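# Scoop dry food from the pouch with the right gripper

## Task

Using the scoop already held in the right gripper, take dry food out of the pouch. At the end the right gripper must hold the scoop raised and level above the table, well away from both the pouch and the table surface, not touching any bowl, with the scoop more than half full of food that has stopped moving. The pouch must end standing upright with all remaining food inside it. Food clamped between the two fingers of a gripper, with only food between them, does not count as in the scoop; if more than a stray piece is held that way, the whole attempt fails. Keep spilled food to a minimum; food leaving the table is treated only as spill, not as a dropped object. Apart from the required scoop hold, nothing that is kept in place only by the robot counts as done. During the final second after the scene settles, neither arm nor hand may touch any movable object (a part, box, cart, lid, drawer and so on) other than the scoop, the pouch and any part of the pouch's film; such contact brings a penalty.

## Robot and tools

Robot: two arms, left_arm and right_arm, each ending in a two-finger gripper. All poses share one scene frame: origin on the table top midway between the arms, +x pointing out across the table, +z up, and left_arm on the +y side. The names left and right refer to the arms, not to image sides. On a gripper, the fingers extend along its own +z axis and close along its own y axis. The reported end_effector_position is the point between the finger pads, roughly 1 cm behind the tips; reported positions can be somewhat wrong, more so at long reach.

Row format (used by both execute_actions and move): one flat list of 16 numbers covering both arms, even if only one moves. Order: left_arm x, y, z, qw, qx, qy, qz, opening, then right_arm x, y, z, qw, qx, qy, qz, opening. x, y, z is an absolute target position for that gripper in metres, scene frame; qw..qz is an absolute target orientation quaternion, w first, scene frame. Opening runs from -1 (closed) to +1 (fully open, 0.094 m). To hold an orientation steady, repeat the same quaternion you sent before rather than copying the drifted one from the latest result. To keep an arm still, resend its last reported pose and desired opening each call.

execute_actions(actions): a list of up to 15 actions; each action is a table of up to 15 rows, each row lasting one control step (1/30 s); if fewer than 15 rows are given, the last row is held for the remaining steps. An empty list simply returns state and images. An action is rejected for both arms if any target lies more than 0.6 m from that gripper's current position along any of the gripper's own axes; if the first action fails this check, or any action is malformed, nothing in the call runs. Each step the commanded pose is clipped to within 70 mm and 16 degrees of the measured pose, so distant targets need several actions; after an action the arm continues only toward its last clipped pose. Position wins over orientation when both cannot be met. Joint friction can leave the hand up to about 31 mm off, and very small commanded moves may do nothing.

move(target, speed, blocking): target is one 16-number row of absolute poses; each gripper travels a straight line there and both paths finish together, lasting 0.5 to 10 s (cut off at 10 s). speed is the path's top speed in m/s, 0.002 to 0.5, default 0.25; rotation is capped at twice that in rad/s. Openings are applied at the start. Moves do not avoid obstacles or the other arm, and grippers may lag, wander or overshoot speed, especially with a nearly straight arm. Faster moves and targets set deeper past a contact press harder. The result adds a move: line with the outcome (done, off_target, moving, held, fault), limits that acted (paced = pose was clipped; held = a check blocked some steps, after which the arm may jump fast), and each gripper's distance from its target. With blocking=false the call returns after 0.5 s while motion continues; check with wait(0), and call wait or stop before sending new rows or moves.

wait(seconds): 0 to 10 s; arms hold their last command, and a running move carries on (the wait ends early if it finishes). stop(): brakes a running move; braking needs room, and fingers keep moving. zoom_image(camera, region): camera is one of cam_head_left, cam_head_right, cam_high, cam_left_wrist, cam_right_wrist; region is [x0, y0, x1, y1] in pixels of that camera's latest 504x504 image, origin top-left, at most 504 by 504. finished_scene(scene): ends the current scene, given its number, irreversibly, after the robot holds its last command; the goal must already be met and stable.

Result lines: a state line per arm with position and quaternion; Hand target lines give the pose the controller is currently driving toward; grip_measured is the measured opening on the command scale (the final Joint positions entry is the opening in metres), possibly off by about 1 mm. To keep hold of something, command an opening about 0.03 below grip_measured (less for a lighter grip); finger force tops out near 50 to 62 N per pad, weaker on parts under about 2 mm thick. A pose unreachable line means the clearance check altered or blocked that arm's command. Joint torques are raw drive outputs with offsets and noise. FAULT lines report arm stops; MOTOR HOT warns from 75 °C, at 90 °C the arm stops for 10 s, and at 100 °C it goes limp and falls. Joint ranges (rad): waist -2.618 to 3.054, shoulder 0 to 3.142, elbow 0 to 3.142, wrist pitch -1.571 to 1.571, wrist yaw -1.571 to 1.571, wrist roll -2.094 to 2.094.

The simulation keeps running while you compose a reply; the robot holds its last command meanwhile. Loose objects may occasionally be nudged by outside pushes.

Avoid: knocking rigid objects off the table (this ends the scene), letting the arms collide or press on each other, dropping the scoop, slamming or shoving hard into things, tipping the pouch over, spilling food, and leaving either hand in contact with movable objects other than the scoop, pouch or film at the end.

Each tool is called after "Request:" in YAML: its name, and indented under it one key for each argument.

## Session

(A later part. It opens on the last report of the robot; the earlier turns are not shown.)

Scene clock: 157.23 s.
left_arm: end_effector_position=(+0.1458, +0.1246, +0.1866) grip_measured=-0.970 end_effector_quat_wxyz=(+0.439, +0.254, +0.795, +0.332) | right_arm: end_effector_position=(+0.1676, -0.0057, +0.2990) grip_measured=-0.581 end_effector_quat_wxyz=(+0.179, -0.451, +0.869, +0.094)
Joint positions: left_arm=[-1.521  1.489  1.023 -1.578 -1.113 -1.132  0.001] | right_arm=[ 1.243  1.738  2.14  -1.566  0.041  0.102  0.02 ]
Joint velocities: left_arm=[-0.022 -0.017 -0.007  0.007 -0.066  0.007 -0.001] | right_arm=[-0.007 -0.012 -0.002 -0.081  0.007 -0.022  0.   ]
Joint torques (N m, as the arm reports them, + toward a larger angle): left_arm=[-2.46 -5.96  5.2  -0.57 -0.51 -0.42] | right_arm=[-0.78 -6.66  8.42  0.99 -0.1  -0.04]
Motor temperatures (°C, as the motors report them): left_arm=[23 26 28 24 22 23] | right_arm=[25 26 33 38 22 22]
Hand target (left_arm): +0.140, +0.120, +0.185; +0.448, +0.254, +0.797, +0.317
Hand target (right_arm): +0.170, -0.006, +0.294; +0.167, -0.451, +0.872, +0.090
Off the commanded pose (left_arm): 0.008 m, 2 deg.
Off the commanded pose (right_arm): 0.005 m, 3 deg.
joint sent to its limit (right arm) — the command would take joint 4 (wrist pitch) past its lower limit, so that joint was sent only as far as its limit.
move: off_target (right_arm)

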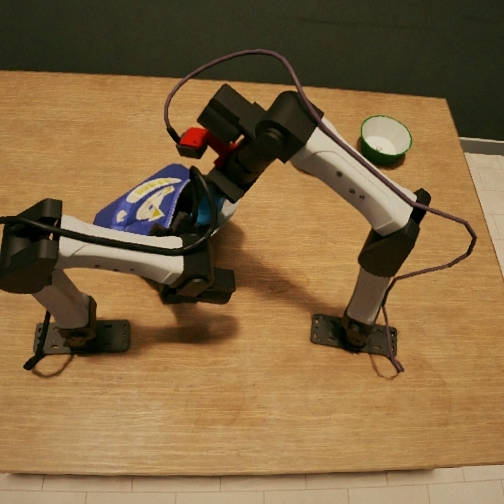

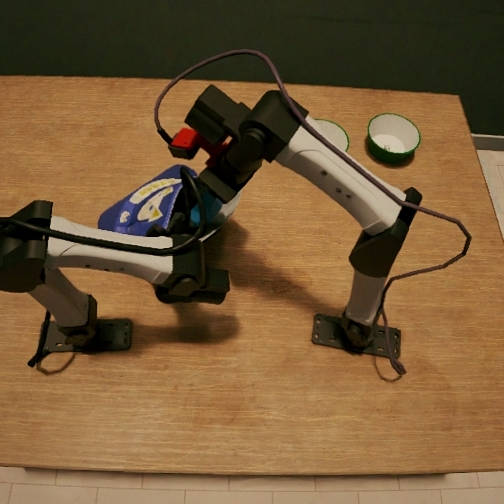

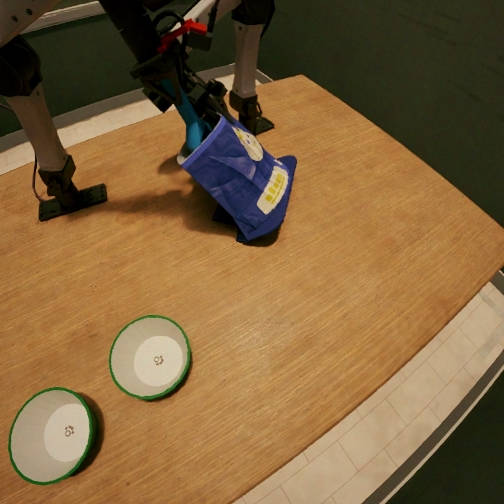

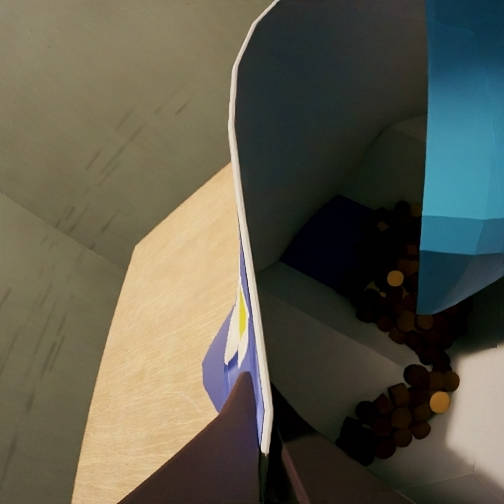

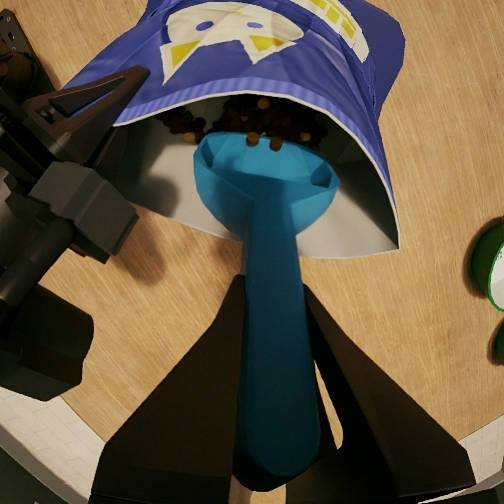

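Request:
move:
  target: [0.14,0.12,0.185,0.448,0.254,0.796,0.317,-1,0.172,-0.005,0.255,0.154,-0.455,0.874,0.08,-0.63]
  speed: 0.03

Request:
move:
  target: [0.14,0.12,0.185,0.448,0.254,0.796,0.317,-1,0.195,0.02,0.205,0.2,-0.43,0.875,0.1,-0.63]
  speed: 0.03

Request:
move:
  target: [0.14,0.12,0.185,0.448,0.254,0.796,0.317,-1,0.18,-0.005,0.14,0.52,-0.346,0.742,0.243,-0.63]
  speed: 0.06

Request:
move:
  target: [0.14,0.12,0.185,0.448,0.254,0.796,0.317,-1,0.155,-0.04,0.17,0.64,-0.32,0.62,0.33,-0.63]
  speed: 0.05

Scene clock: 167.70 s.
left_arm: end_effector_position=(+0.1457, +0.1245, +0.1866) grip_measured=-0.970 end_effector_quat_wxyz=(+0.439, +0.255, +0.795, +0.333) | right_arm: end_effector_position=(+0.1711, +0.0007, +0.2562) grip_measured=-0.581 end_effector_quat_wxyz=(+0.156, -0.457, +0.872, +0.079)
Joint positions: left_arm=[-1.521  1.489  1.023 -1.578 -1.113 -1.13   0.001] | right_arm=[ 1.243  1.726  1.95  -1.445  0.041  0.095  0.02 ]
Joint velocities: left_arm=[-0.002 -0.007 -0.007  0.037  0.037 -0.095  0.001] | right_arm=[0.002 0.002 0.007 0.007 0.007 0.037 0.   ]
Joint torques (N m, as the arm reports them, + toward a larger angle): left_arm=[-2.69 -6.03  5.24 -0.57 -0.53 -0.43] | right_arm=[-1.01 -9.86  5.99  1.04 -0.1  -0.04]
Motor temperatures (°C, as the motors report them): left_arm=[23 26 28 24 22 23] | right_arm=[25 27 33 36 22 22]
Hand target (left_arm): +0.140, +0.120, +0.185; +0.448, +0.255, +0.796, +0.317
Hand target (right_arm): +0.172, -0.004, +0.255; +0.154, -0.454, +0.874, +0.080
Off the commanded pose (left_arm): 0.008 m, 2 deg.
Off the commanded pose (right_arm): 0.006 m, 0 deg.
move: done

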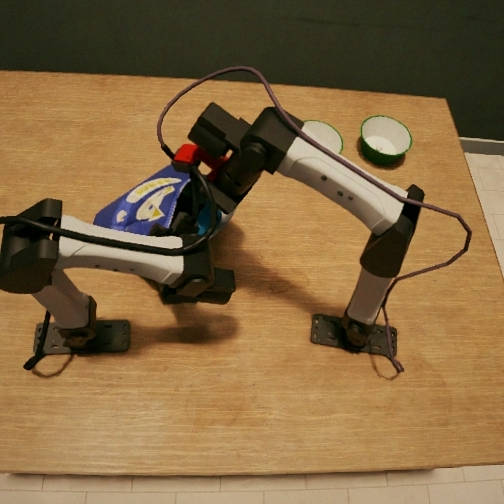

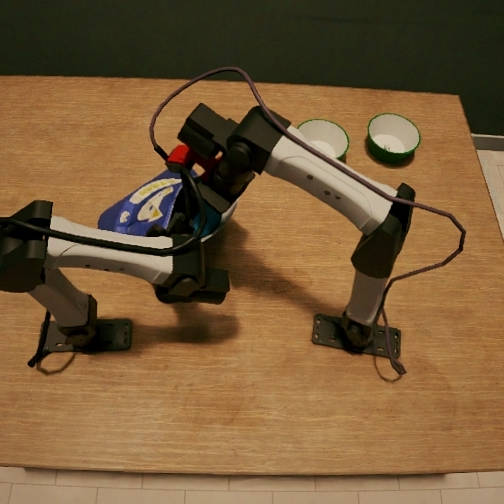

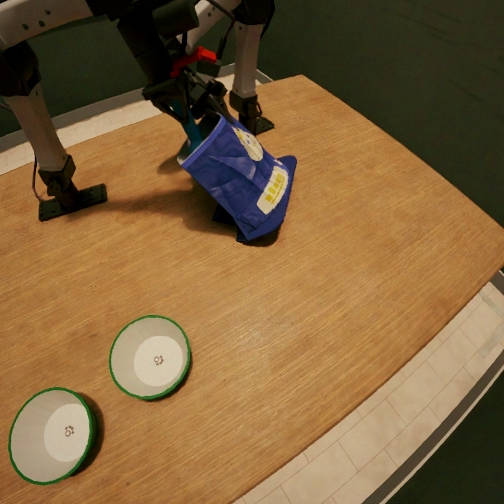

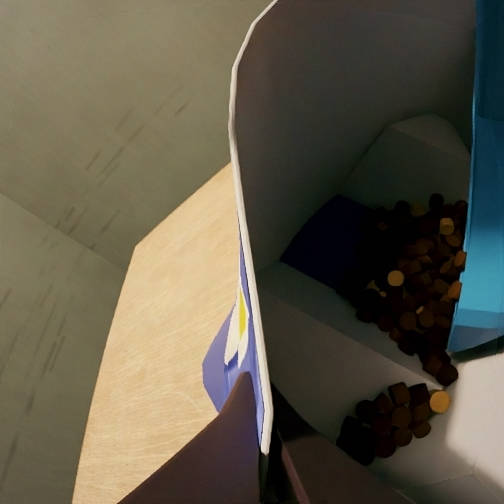

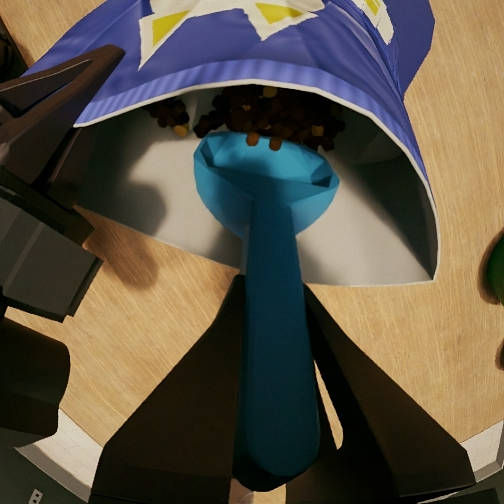

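Scene clock: 169.93 s.
left_arm: end_effector_position=(+0.1457, +0.1245, +0.1866) grip_measured=-0.970 end_effector_quat_wxyz=(+0.439, +0.255, +0.795, +0.332) | right_arm: end_effector_position=(+0.1852, +0.0097, +0.2230) grip_measured=-0.581 end_effector_quat_wxyz=(+0.197, -0.440, +0.871, +0.096)
Joint positions: left_arm=[-1.521  1.489  1.023 -1.578 -1.113 -1.131  0.001] | right_arm=[ 1.229  1.641  1.676 -1.168  0.056  0.105  0.02 ]
Joint velocities: left_arm=[ 0.002 -0.017 -0.022 -0.066  0.037 -0.051  0.   ] | right_arm=[ 0.002  0.037 -0.002  0.051 -0.022 -0.066 -0.   ]
Joint torques (N m, as the arm reports them, + toward a larger angle): left_arm=[-2.74 -5.86  5.15 -0.55 -0.54 -0.39] | right_arm=[-0.79 -6.02  4.52  1.91 -0.04  0.11]
Motor temperatures (°C, as the motors report them): left_arm=[23 27 28 24 22 23] | right_arm=[25 28 33 36 22 22]
Hand target (left_arm): +0.140, +0.120, +0.185; +0.448, +0.255, +0.796, +0.317
Hand target (right_arm): +0.195, +0.020, +0.206; +0.199, -0.431, +0.875, +0.099
Off the commanded pose (left_arm): 0.008 m, 2 deg.
Off the commanded pose (right_arm): 0.023 m, 1 deg.
move: off_target (right_arm)

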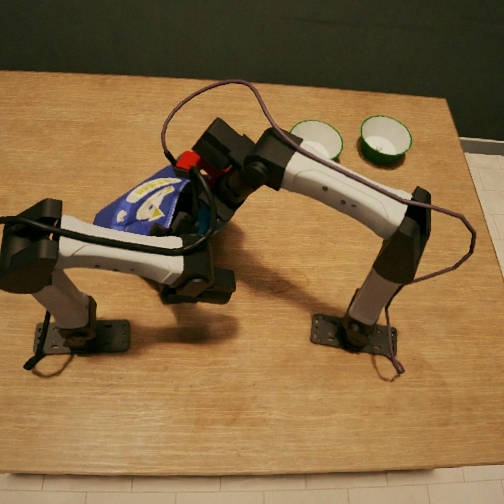

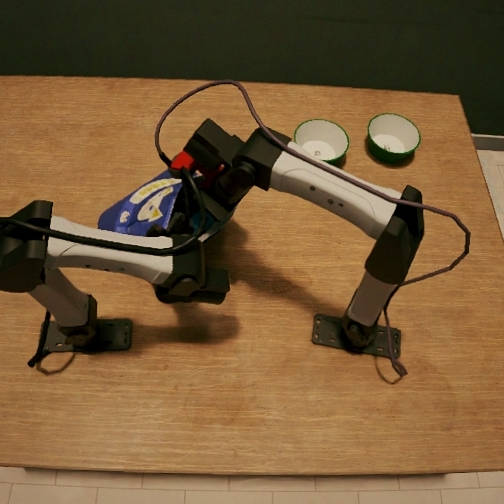

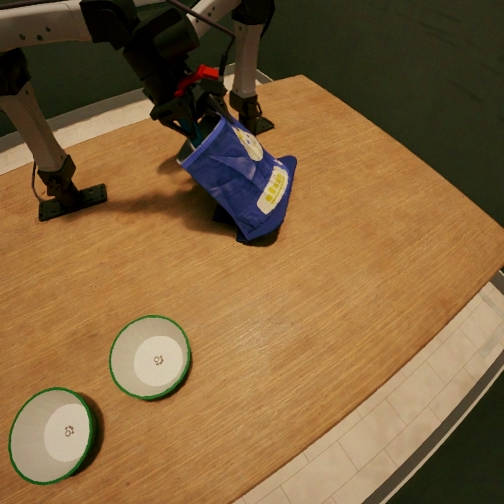

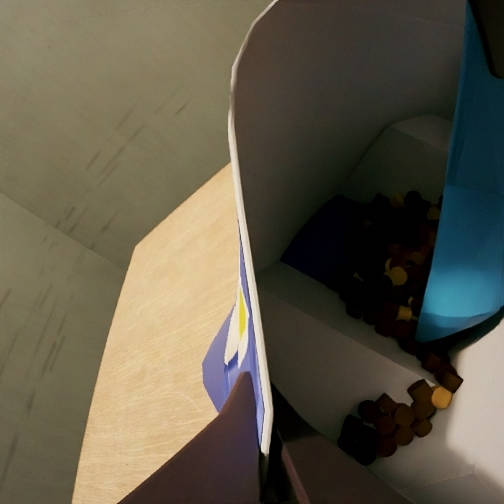

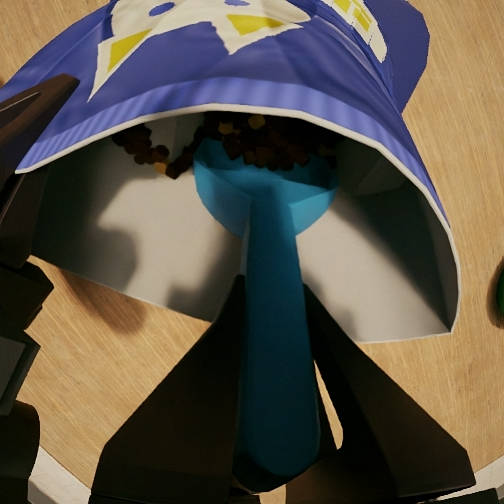

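Scene clock: 176.73 s.
left_arm: end_effector_position=(+0.1458, +0.1256, +0.1857) grip_measured=-0.970 end_effector_quat_wxyz=(+0.436, +0.251, +0.798, +0.332) | right_arm: end_effector_position=(+0.1811, +0.0010, +0.1670) grip_measured=-0.581 end_effector_quat_wxyz=(+0.540, -0.336, +0.725, +0.265)
Joint positions: left_arm=[-1.518  1.489  1.023 -1.578 -1.106 -1.136  0.001] | right_arm=[1.305 1.193 0.441 0.464 0.229 0.089 0.02 ]
Joint velocities: left_arm=[-0.002  0.007  0.007  0.007  0.007 -0.051 -0.001] | right_arm=[ 0.007 -0.002 -0.007  0.037  0.037  0.022  0.   ]
Joint torques (N m, as the arm reports them, + toward a larger angle): left_arm=[-2.82 -5.83  5.06 -0.57 -0.59 -0.34] | right_arm=[ 0.07 -0.89  6.63  1.96  0.12 -0.06]
Motor temperatures (°C, as the motors report them): left_arm=[23 27 28 24 22 23] | right_arm=[25 28 33 37 22 22]
Hand target (left_arm): +0.140, +0.120, +0.185; +0.448, +0.254, +0.797, +0.317
Hand target (right_arm): +0.181, -0.003, +0.140; +0.521, -0.351, +0.740, +0.241
Off the commanded pose (left_arm): 0.008 m, 2 deg.
Off the commanded pose (right_arm): 0.028 m, 4 deg.
move: off_target (right_arm)

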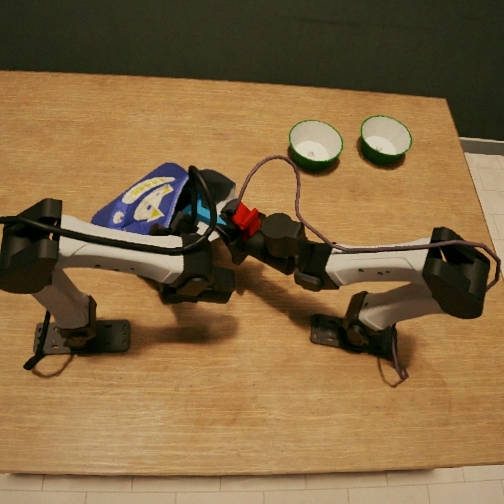

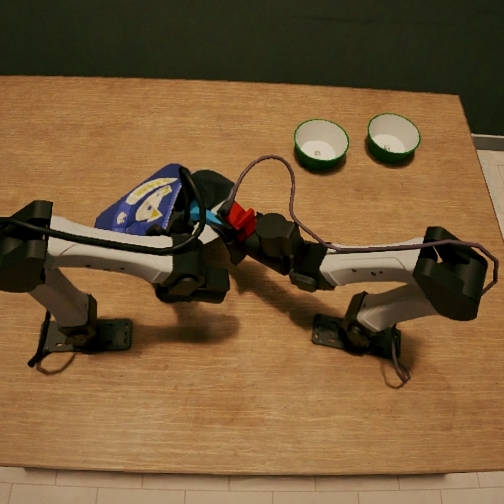

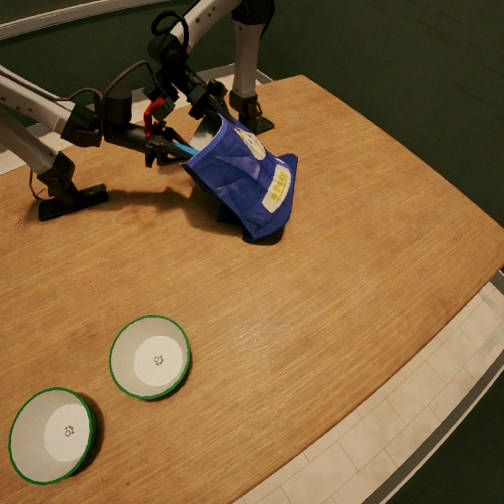

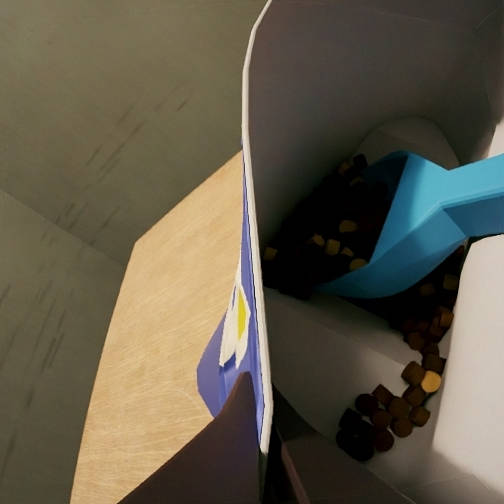

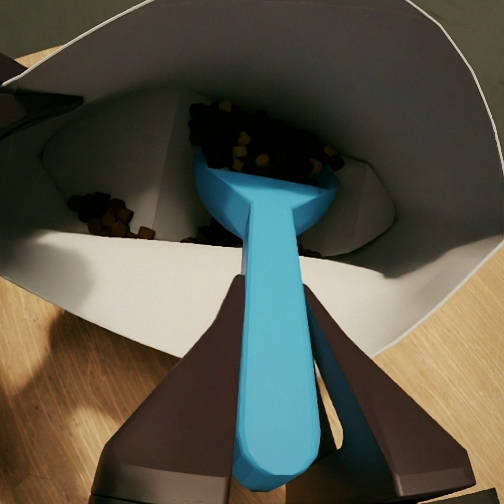

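Scene clock: 180.23 s.
left_arm: end_effector_position=(+0.1465, +0.1252, +0.1873) grip_measured=-0.970 end_effector_quat_wxyz=(+0.439, +0.253, +0.796, +0.333) | right_arm: end_effector_position=(+0.1509, -0.0338, +0.1780) grip_measured=-0.581 end_effector_quat_wxyz=(+0.639, -0.321, +0.610, +0.341)
Joint positions: left_arm=[-1.517  1.487  1.024 -1.578 -1.114 -1.129  0.001] | right_arm=[ 1.305  1.203  0.084  1.169  0.155 -0.002  0.02 ]
Joint velocities: left_arm=[ 0.017  0.007  0.017 -0.022 -0.022  0.051 -0.   ] | right_arm=[ 0.007 -0.002  0.012  0.139  0.037  0.007  0.   ]
Joint torques (N m, as the arm reports them, + toward a larger angle): left_arm=[-2.83 -5.83  5.09 -0.56 -0.46 -0.44] | right_arm=[-0.98 -1.32  5.38  2.19  0.05 -0.05]
Motor temperatures (°C, as the motors report them): left_arm=[23 27 28 24 22 23] | right_arm=[25 28 33 37 22 22]
Hand target (left_arm): +0.140, +0.120, +0.185; +0.448, +0.254, +0.796, +0.317
Hand target (right_arm): +0.155, -0.039, +0.169; +0.639, -0.321, +0.618, +0.327
Off the commanded pose (left_arm): 0.009 m, 2 deg.
Off the commanded pose (right_arm): 0.011 m, 2 deg.
move: off_target (right_arm)

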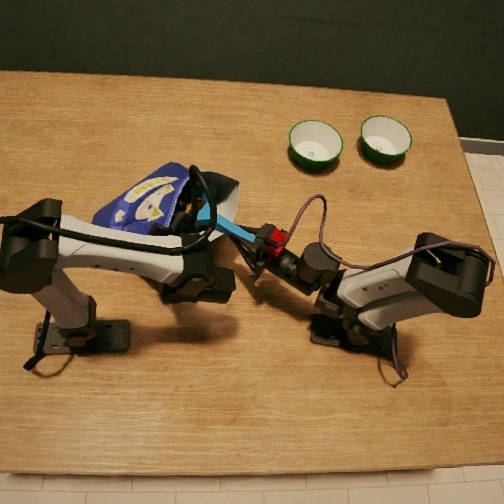

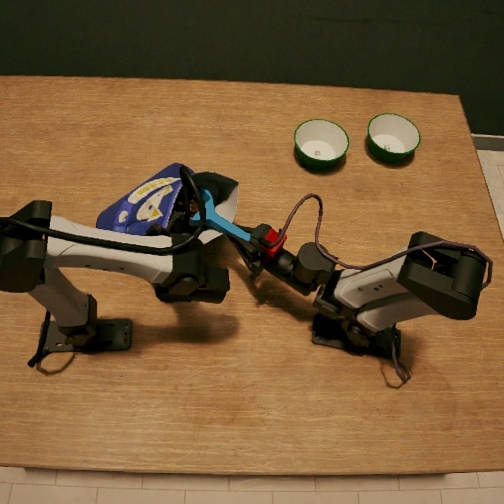

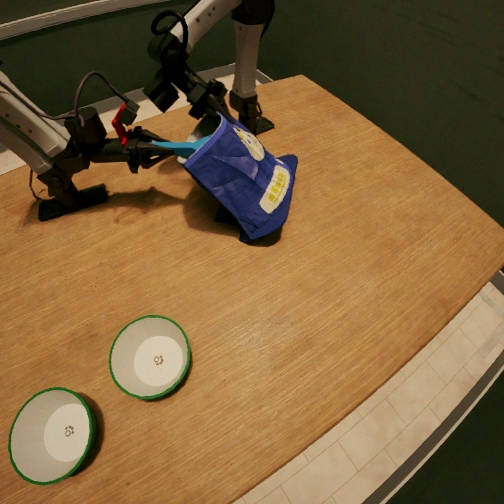

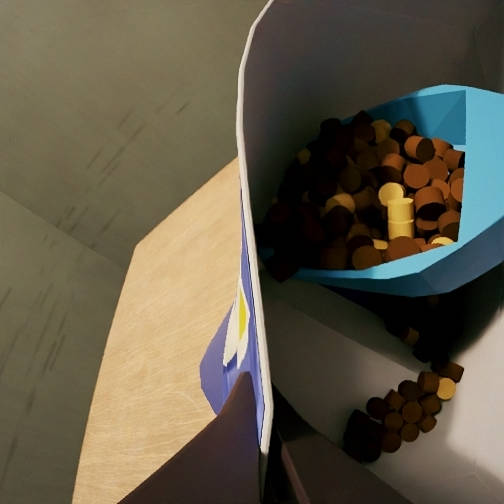

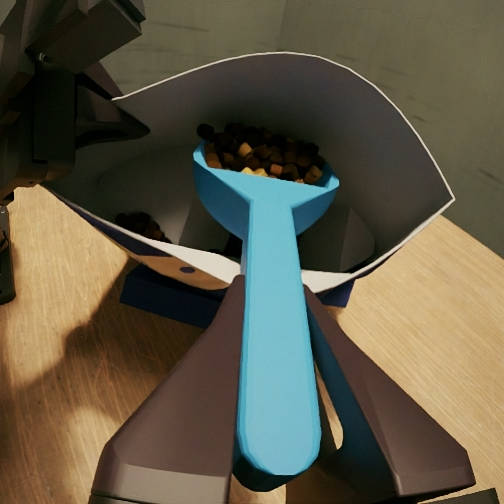

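Good. Withdraw while righting the pouch.

Request:
move:
  target: [0.19,0.155,0.225,0.387,0.244,0.863,0.211,-1,0.14,-0.08,0.24,0.64,-0.32,0.62,0.33,-0.63]
  speed: 0.04

Request:
move:
  target: [0.29,0.235,0.205,0.17,0.213,0.961,-0.038,-1,0.17,-0.16,0.33,0.67,-0.26,0.645,0.27,-0.63]
  speed: 0.07

Request:
move:
  target: [0.29,0.235,0.205,0.17,0.213,0.961,-0.038,0,0.17,-0.16,0.33,0.67,-0.26,0.645,0.27,-0.63]

Scene clock: 189.80 s.
left_arm: end_effector_position=(+0.1820, +0.1627, +0.2078) grip_measured=-0.970 end_effector_quat_wxyz=(+0.357, +0.264, +0.864, +0.235) | right_arm: end_effector_position=(+0.1374, -0.0802, +0.2414) grip_measured=-0.581 end_effector_quat_wxyz=(+0.641, -0.317, +0.615, +0.333)
Joint positions: left_arm=[-1.153  1.138  1.039 -1.234 -0.86  -0.382  0.001] | right_arm=[ 1.265  0.487  0.222  0.308  0.134 -0.002  0.02 ]
Joint velocities: left_arm=[-0.012  0.002 -0.007  0.007 -0.007  0.066 -0.   ] | right_arm=[ 0.002 -0.002  0.012 -0.095  0.081  0.037 -0.001]
Joint torques (N m, as the arm reports them, + toward a larger angle): left_arm=[ 0.05 -5.05  9.23  1.44 -0.63  0.01] | right_arm=[-0.8  -1.38 10.35  1.67 -0.12  0.01]
Motor temperatures (°C, as the motors report them): left_arm=[23 27 29 24 22 23] | right_arm=[25 27 33 38 22 22]
Hand target (left_arm): +0.188, +0.156, +0.225; +0.389, +0.245, +0.863, +0.211
Hand target (right_arm): +0.138, -0.083, +0.241; +0.639, -0.319, +0.618, +0.329
Off the commanded pose (left_arm): 0.020 m, 5 deg.
Off the commanded pose (right_arm): 0.003 m, 1 deg.
move: off_target (left_arm)

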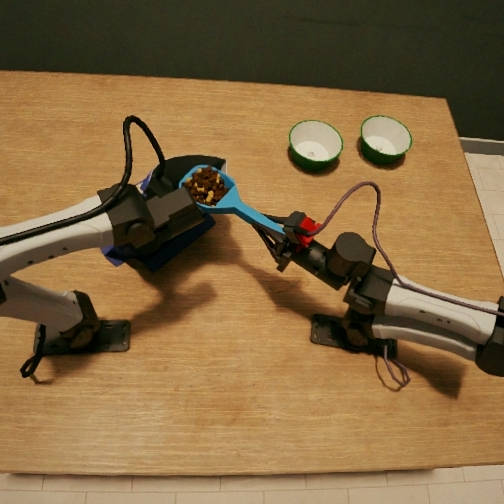

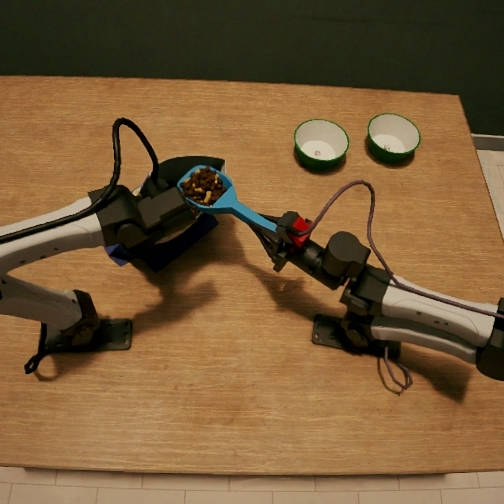

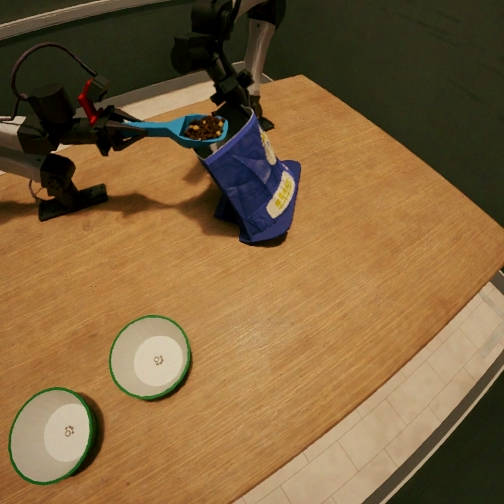

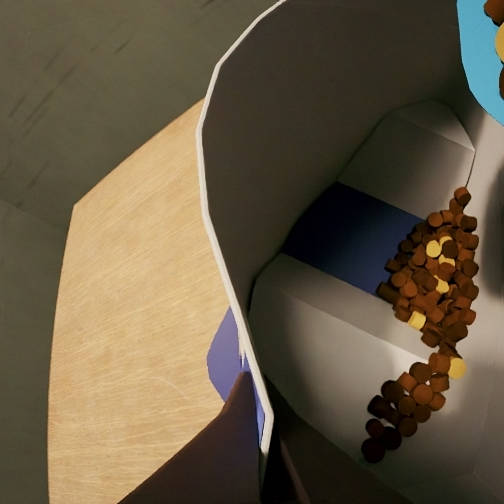

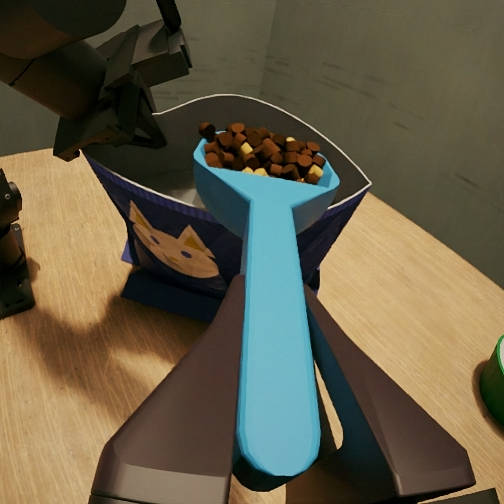

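Scene clock: 195.17 s.
left_arm: end_effector_position=(+0.2796, +0.2383, +0.2046) grip_measured=-0.970 end_effector_quat_wxyz=(+0.166, +0.211, +0.963, -0.023) | right_arm: end_effector_position=(+0.1709, -0.1582, +0.3157) grip_measured=-0.581 end_effector_quat_wxyz=(+0.656, -0.264, +0.657, +0.263)
Joint positions: left_arm=[-0.159  1.447  1.453 -1.252  0.086  0.327  0.001] | right_arm=[ 0.797  0.363  0.57  -0.21  -0.143 -0.002  0.02 ]
Joint velocities: left_arm=[-0.022  0.007 -0.017 -0.037 -0.051  0.051 -0.   ] | right_arm=[-0.002 -0.012 -0.002 -0.037 -0.007 -0.066 -0.001]
Joint torques (N m, as the arm reports them, + toward a larger angle): left_arm=[ 0.11 -4.77  8.55  1.37  0.32 -0.05] | right_arm=[-0.79  0.25 10.44  2.11 -0.16  0.07]
Motor temperatures (°C, as the motors report them): left_arm=[23 26 30 25 22 23] | right_arm=[25 27 34 39 22 22]
Hand target (left_arm): +0.289, +0.234, +0.207; +0.174, +0.214, +0.961, -0.035
Hand target (right_arm): +0.167, -0.161, +0.329; +0.668, -0.261, +0.643, +0.268
Off the commanded pose (left_arm): 0.011 m, 2 deg.
Off the commanded pose (right_arm): 0.014 m, 2 deg.
move: off_target (left_arm, right_arm)

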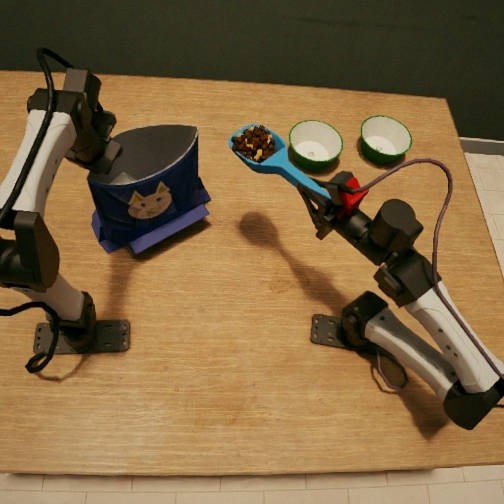

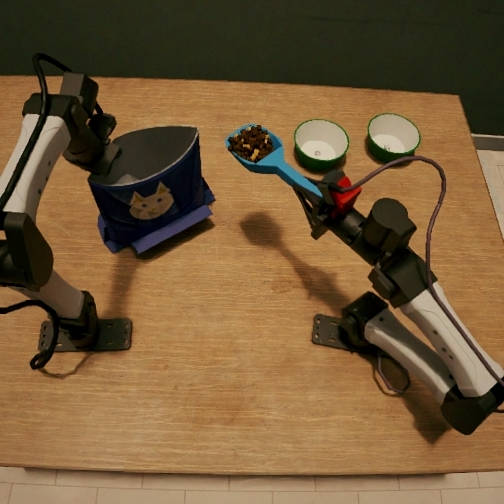

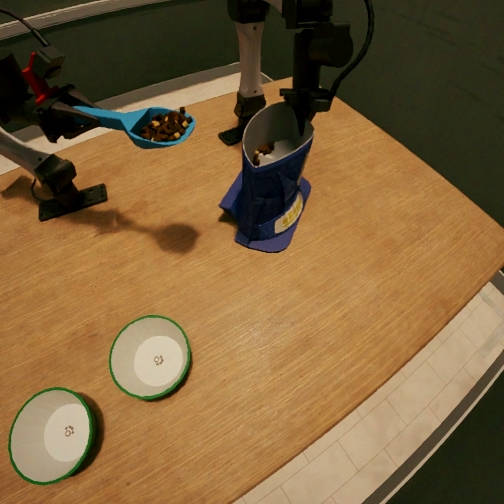

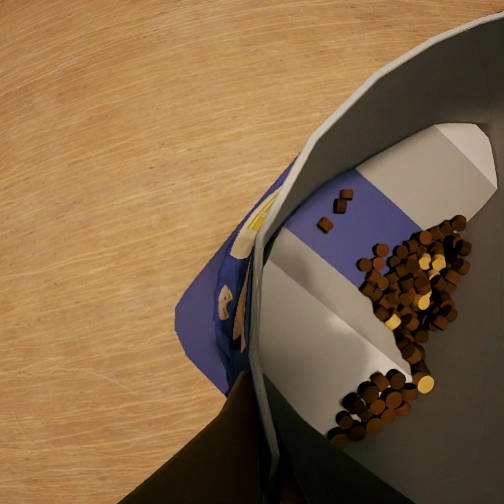

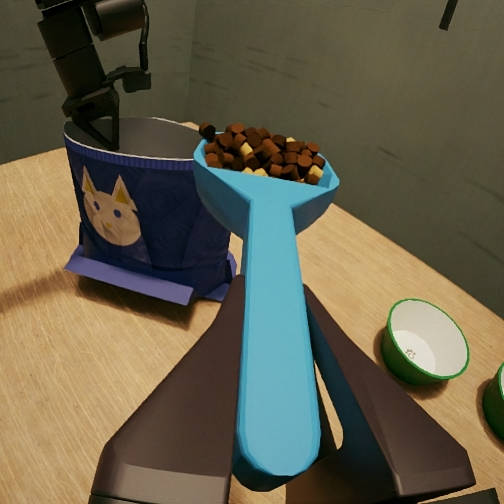

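Scene clock: 195.90 s.
left_arm: end_effector_position=(+0.2834, +0.2339, +0.2046) grip_measured=-0.003 end_effector_quat_wxyz=(+0.167, +0.215, +0.962, -0.034) | right_arm: end_effector_position=(+0.1711, -0.1584, +0.3140) grip_measured=-0.581 end_effector_quat_wxyz=(+0.653, -0.265, +0.659, +0.263)
Joint positions: left_arm=[-0.159  1.461  1.464 -1.247  0.11   0.331  0.047] | right_arm=[ 0.79   0.363  0.57  -0.217 -0.15  -0.001  0.02 ]
Joint velocities: left_arm=[-0.002 -0.017  0.002 -0.037 -0.007 -0.051 -0.   ] | right_arm=[-0.012 -0.022 -0.007 -0.007 -0.066  0.066 -0.   ]
Joint torques (N m, as the arm reports them, + toward a larger angle): left_arm=[ 0.47 -5.05  8.14  1.23  0.18 -0.01] | right_arm=[-0.79  1.1  10.47  2.32 -0.17  0.08]
Motor temperatures (°C, as the motors report them): left_arm=[23 26 30 25 22 23] | right_arm=[25 27 34 39 22 22]
Hand target (left_arm): +0.290, +0.235, +0.205; +0.170, +0.213, +0.961, -0.038
Hand target (right_arm): +0.169, -0.160, +0.330; +0.668, -0.260, +0.643, +0.269
Off the commanded pose (left_arm): 0.007 m, 1 deg.
Off the commanded pose (right_arm): 0.016 m, 3 deg.
move: off_target (right_arm)

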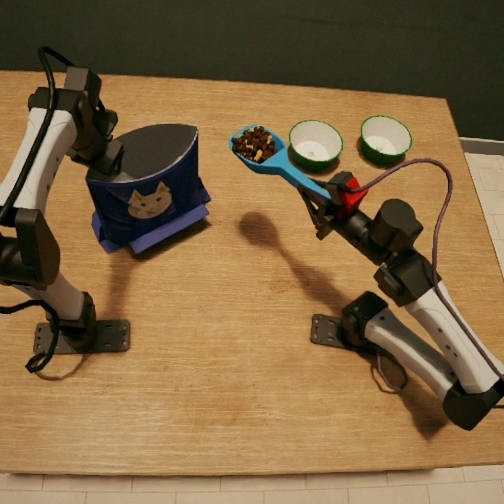

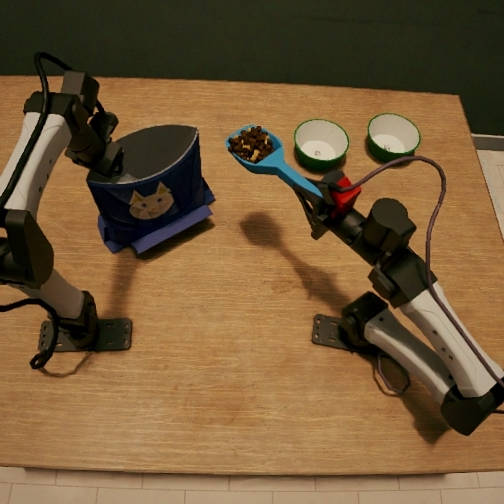

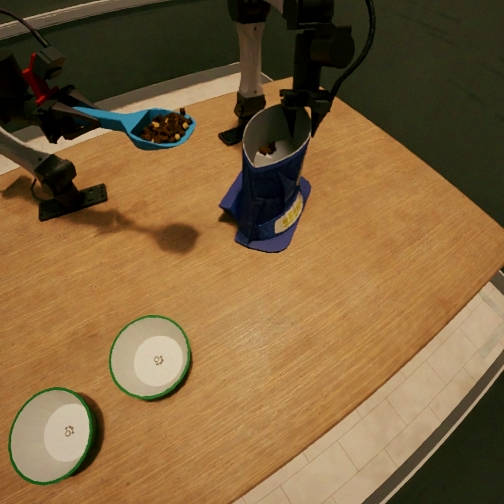

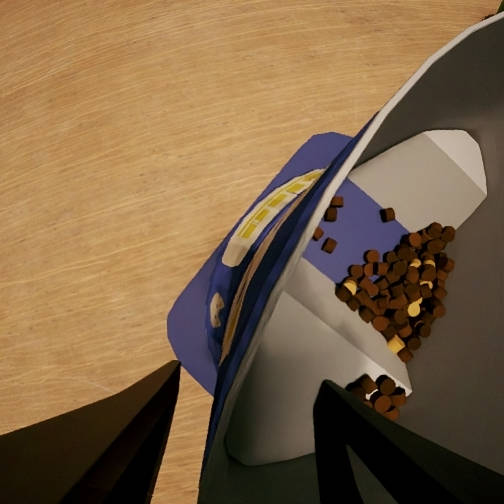

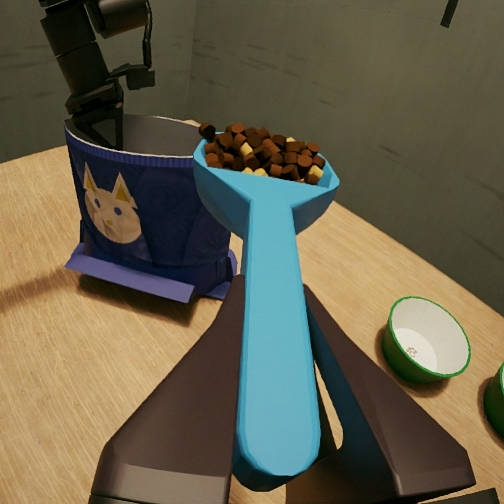

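Request:
move:
  target: [0.28,0.24,0.29,0.2,0.213,0.955,-0.038,0,0.22,-0.19,0.33,0.718,-0.173,0.646,0.192,-0.63]
  speed: 0.06

Request:
finished_scene:
  scene: 1

Scene clock: 202.10 s.
left_arm: end_effector_position=(+0.2770, +0.2383, +0.2918) grip_measured=-0.003 end_effector_quat_wxyz=(+0.209, +0.215, +0.953, -0.033) | right_arm: end_effector_position=(+0.2149, -0.1872, +0.3269) grip_measured=-0.581 end_effector_quat_wxyz=(+0.708, -0.184, +0.653, +0.196)
Joint positions: left_arm=[-0.137  1.495  1.841 -1.509  0.127  0.349  0.047] | right_arm=[ 0.671  0.44   0.53  -0.011 -0.049 -0.     0.02 ]
Joint velocities: left_arm=[ 0.007  0.012 -0.002 -0.037 -0.022 -0.022  0.   ] | right_arm=[-0.007 -0.017  0.002  0.007 -0.007 -0.037  0.   ]
Joint torques (N m, as the arm reports them, + toward a larger angle): left_arm=[ 0.49 -4.56  7.61  1.23  0.17 -0.05] | right_arm=[-0.77  1.86  8.11  2.49  0.11  0.06]
Motor temperatures (°C, as the motors report them): left_arm=[23 26 31 25 22 23] | right_arm=[25 27 35 40 22 22]
Hand target (left_arm): +0.279, +0.240, +0.290; +0.200, +0.213, +0.956, -0.038
Hand target (right_arm): +0.220, -0.190, +0.330; +0.718, -0.174, +0.647, +0.191
Off the commanded pose (left_arm): 0.004 m, 1 deg.
Off the commanded pose (right_arm): 0.007 m, 2 deg.
move: done

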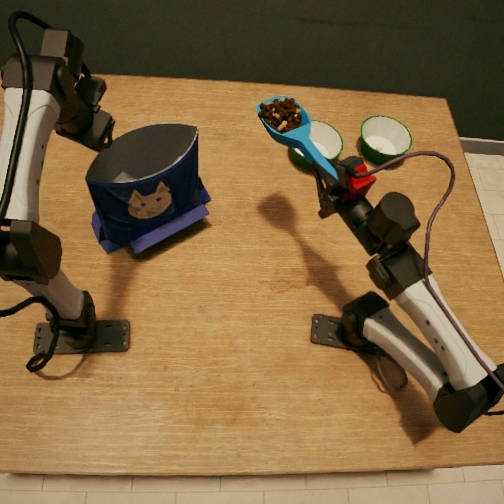

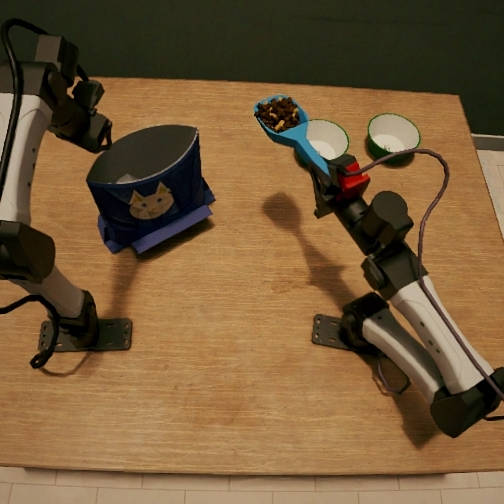

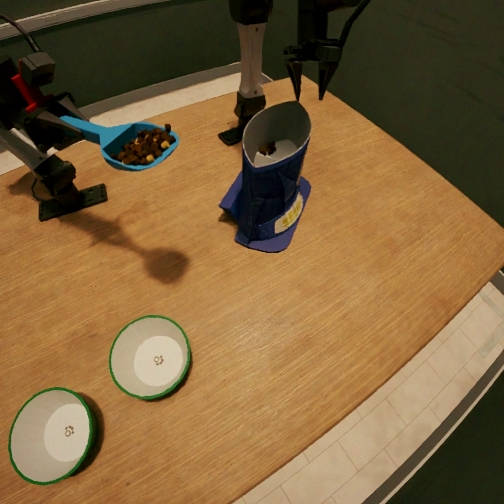

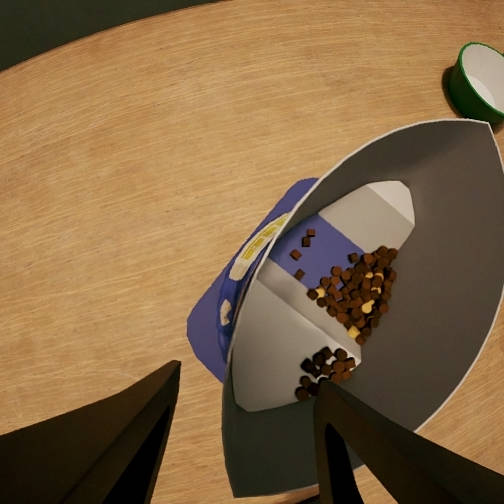

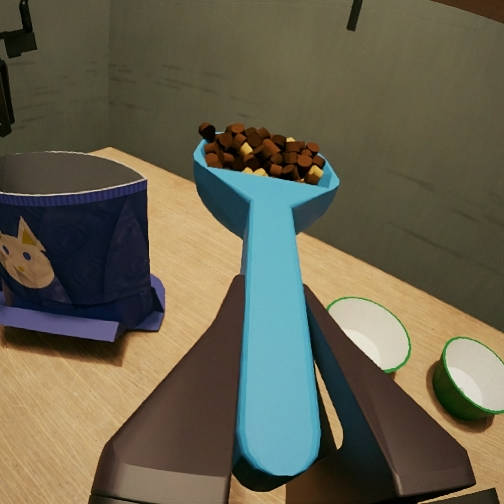

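The scene is finished: the task was done.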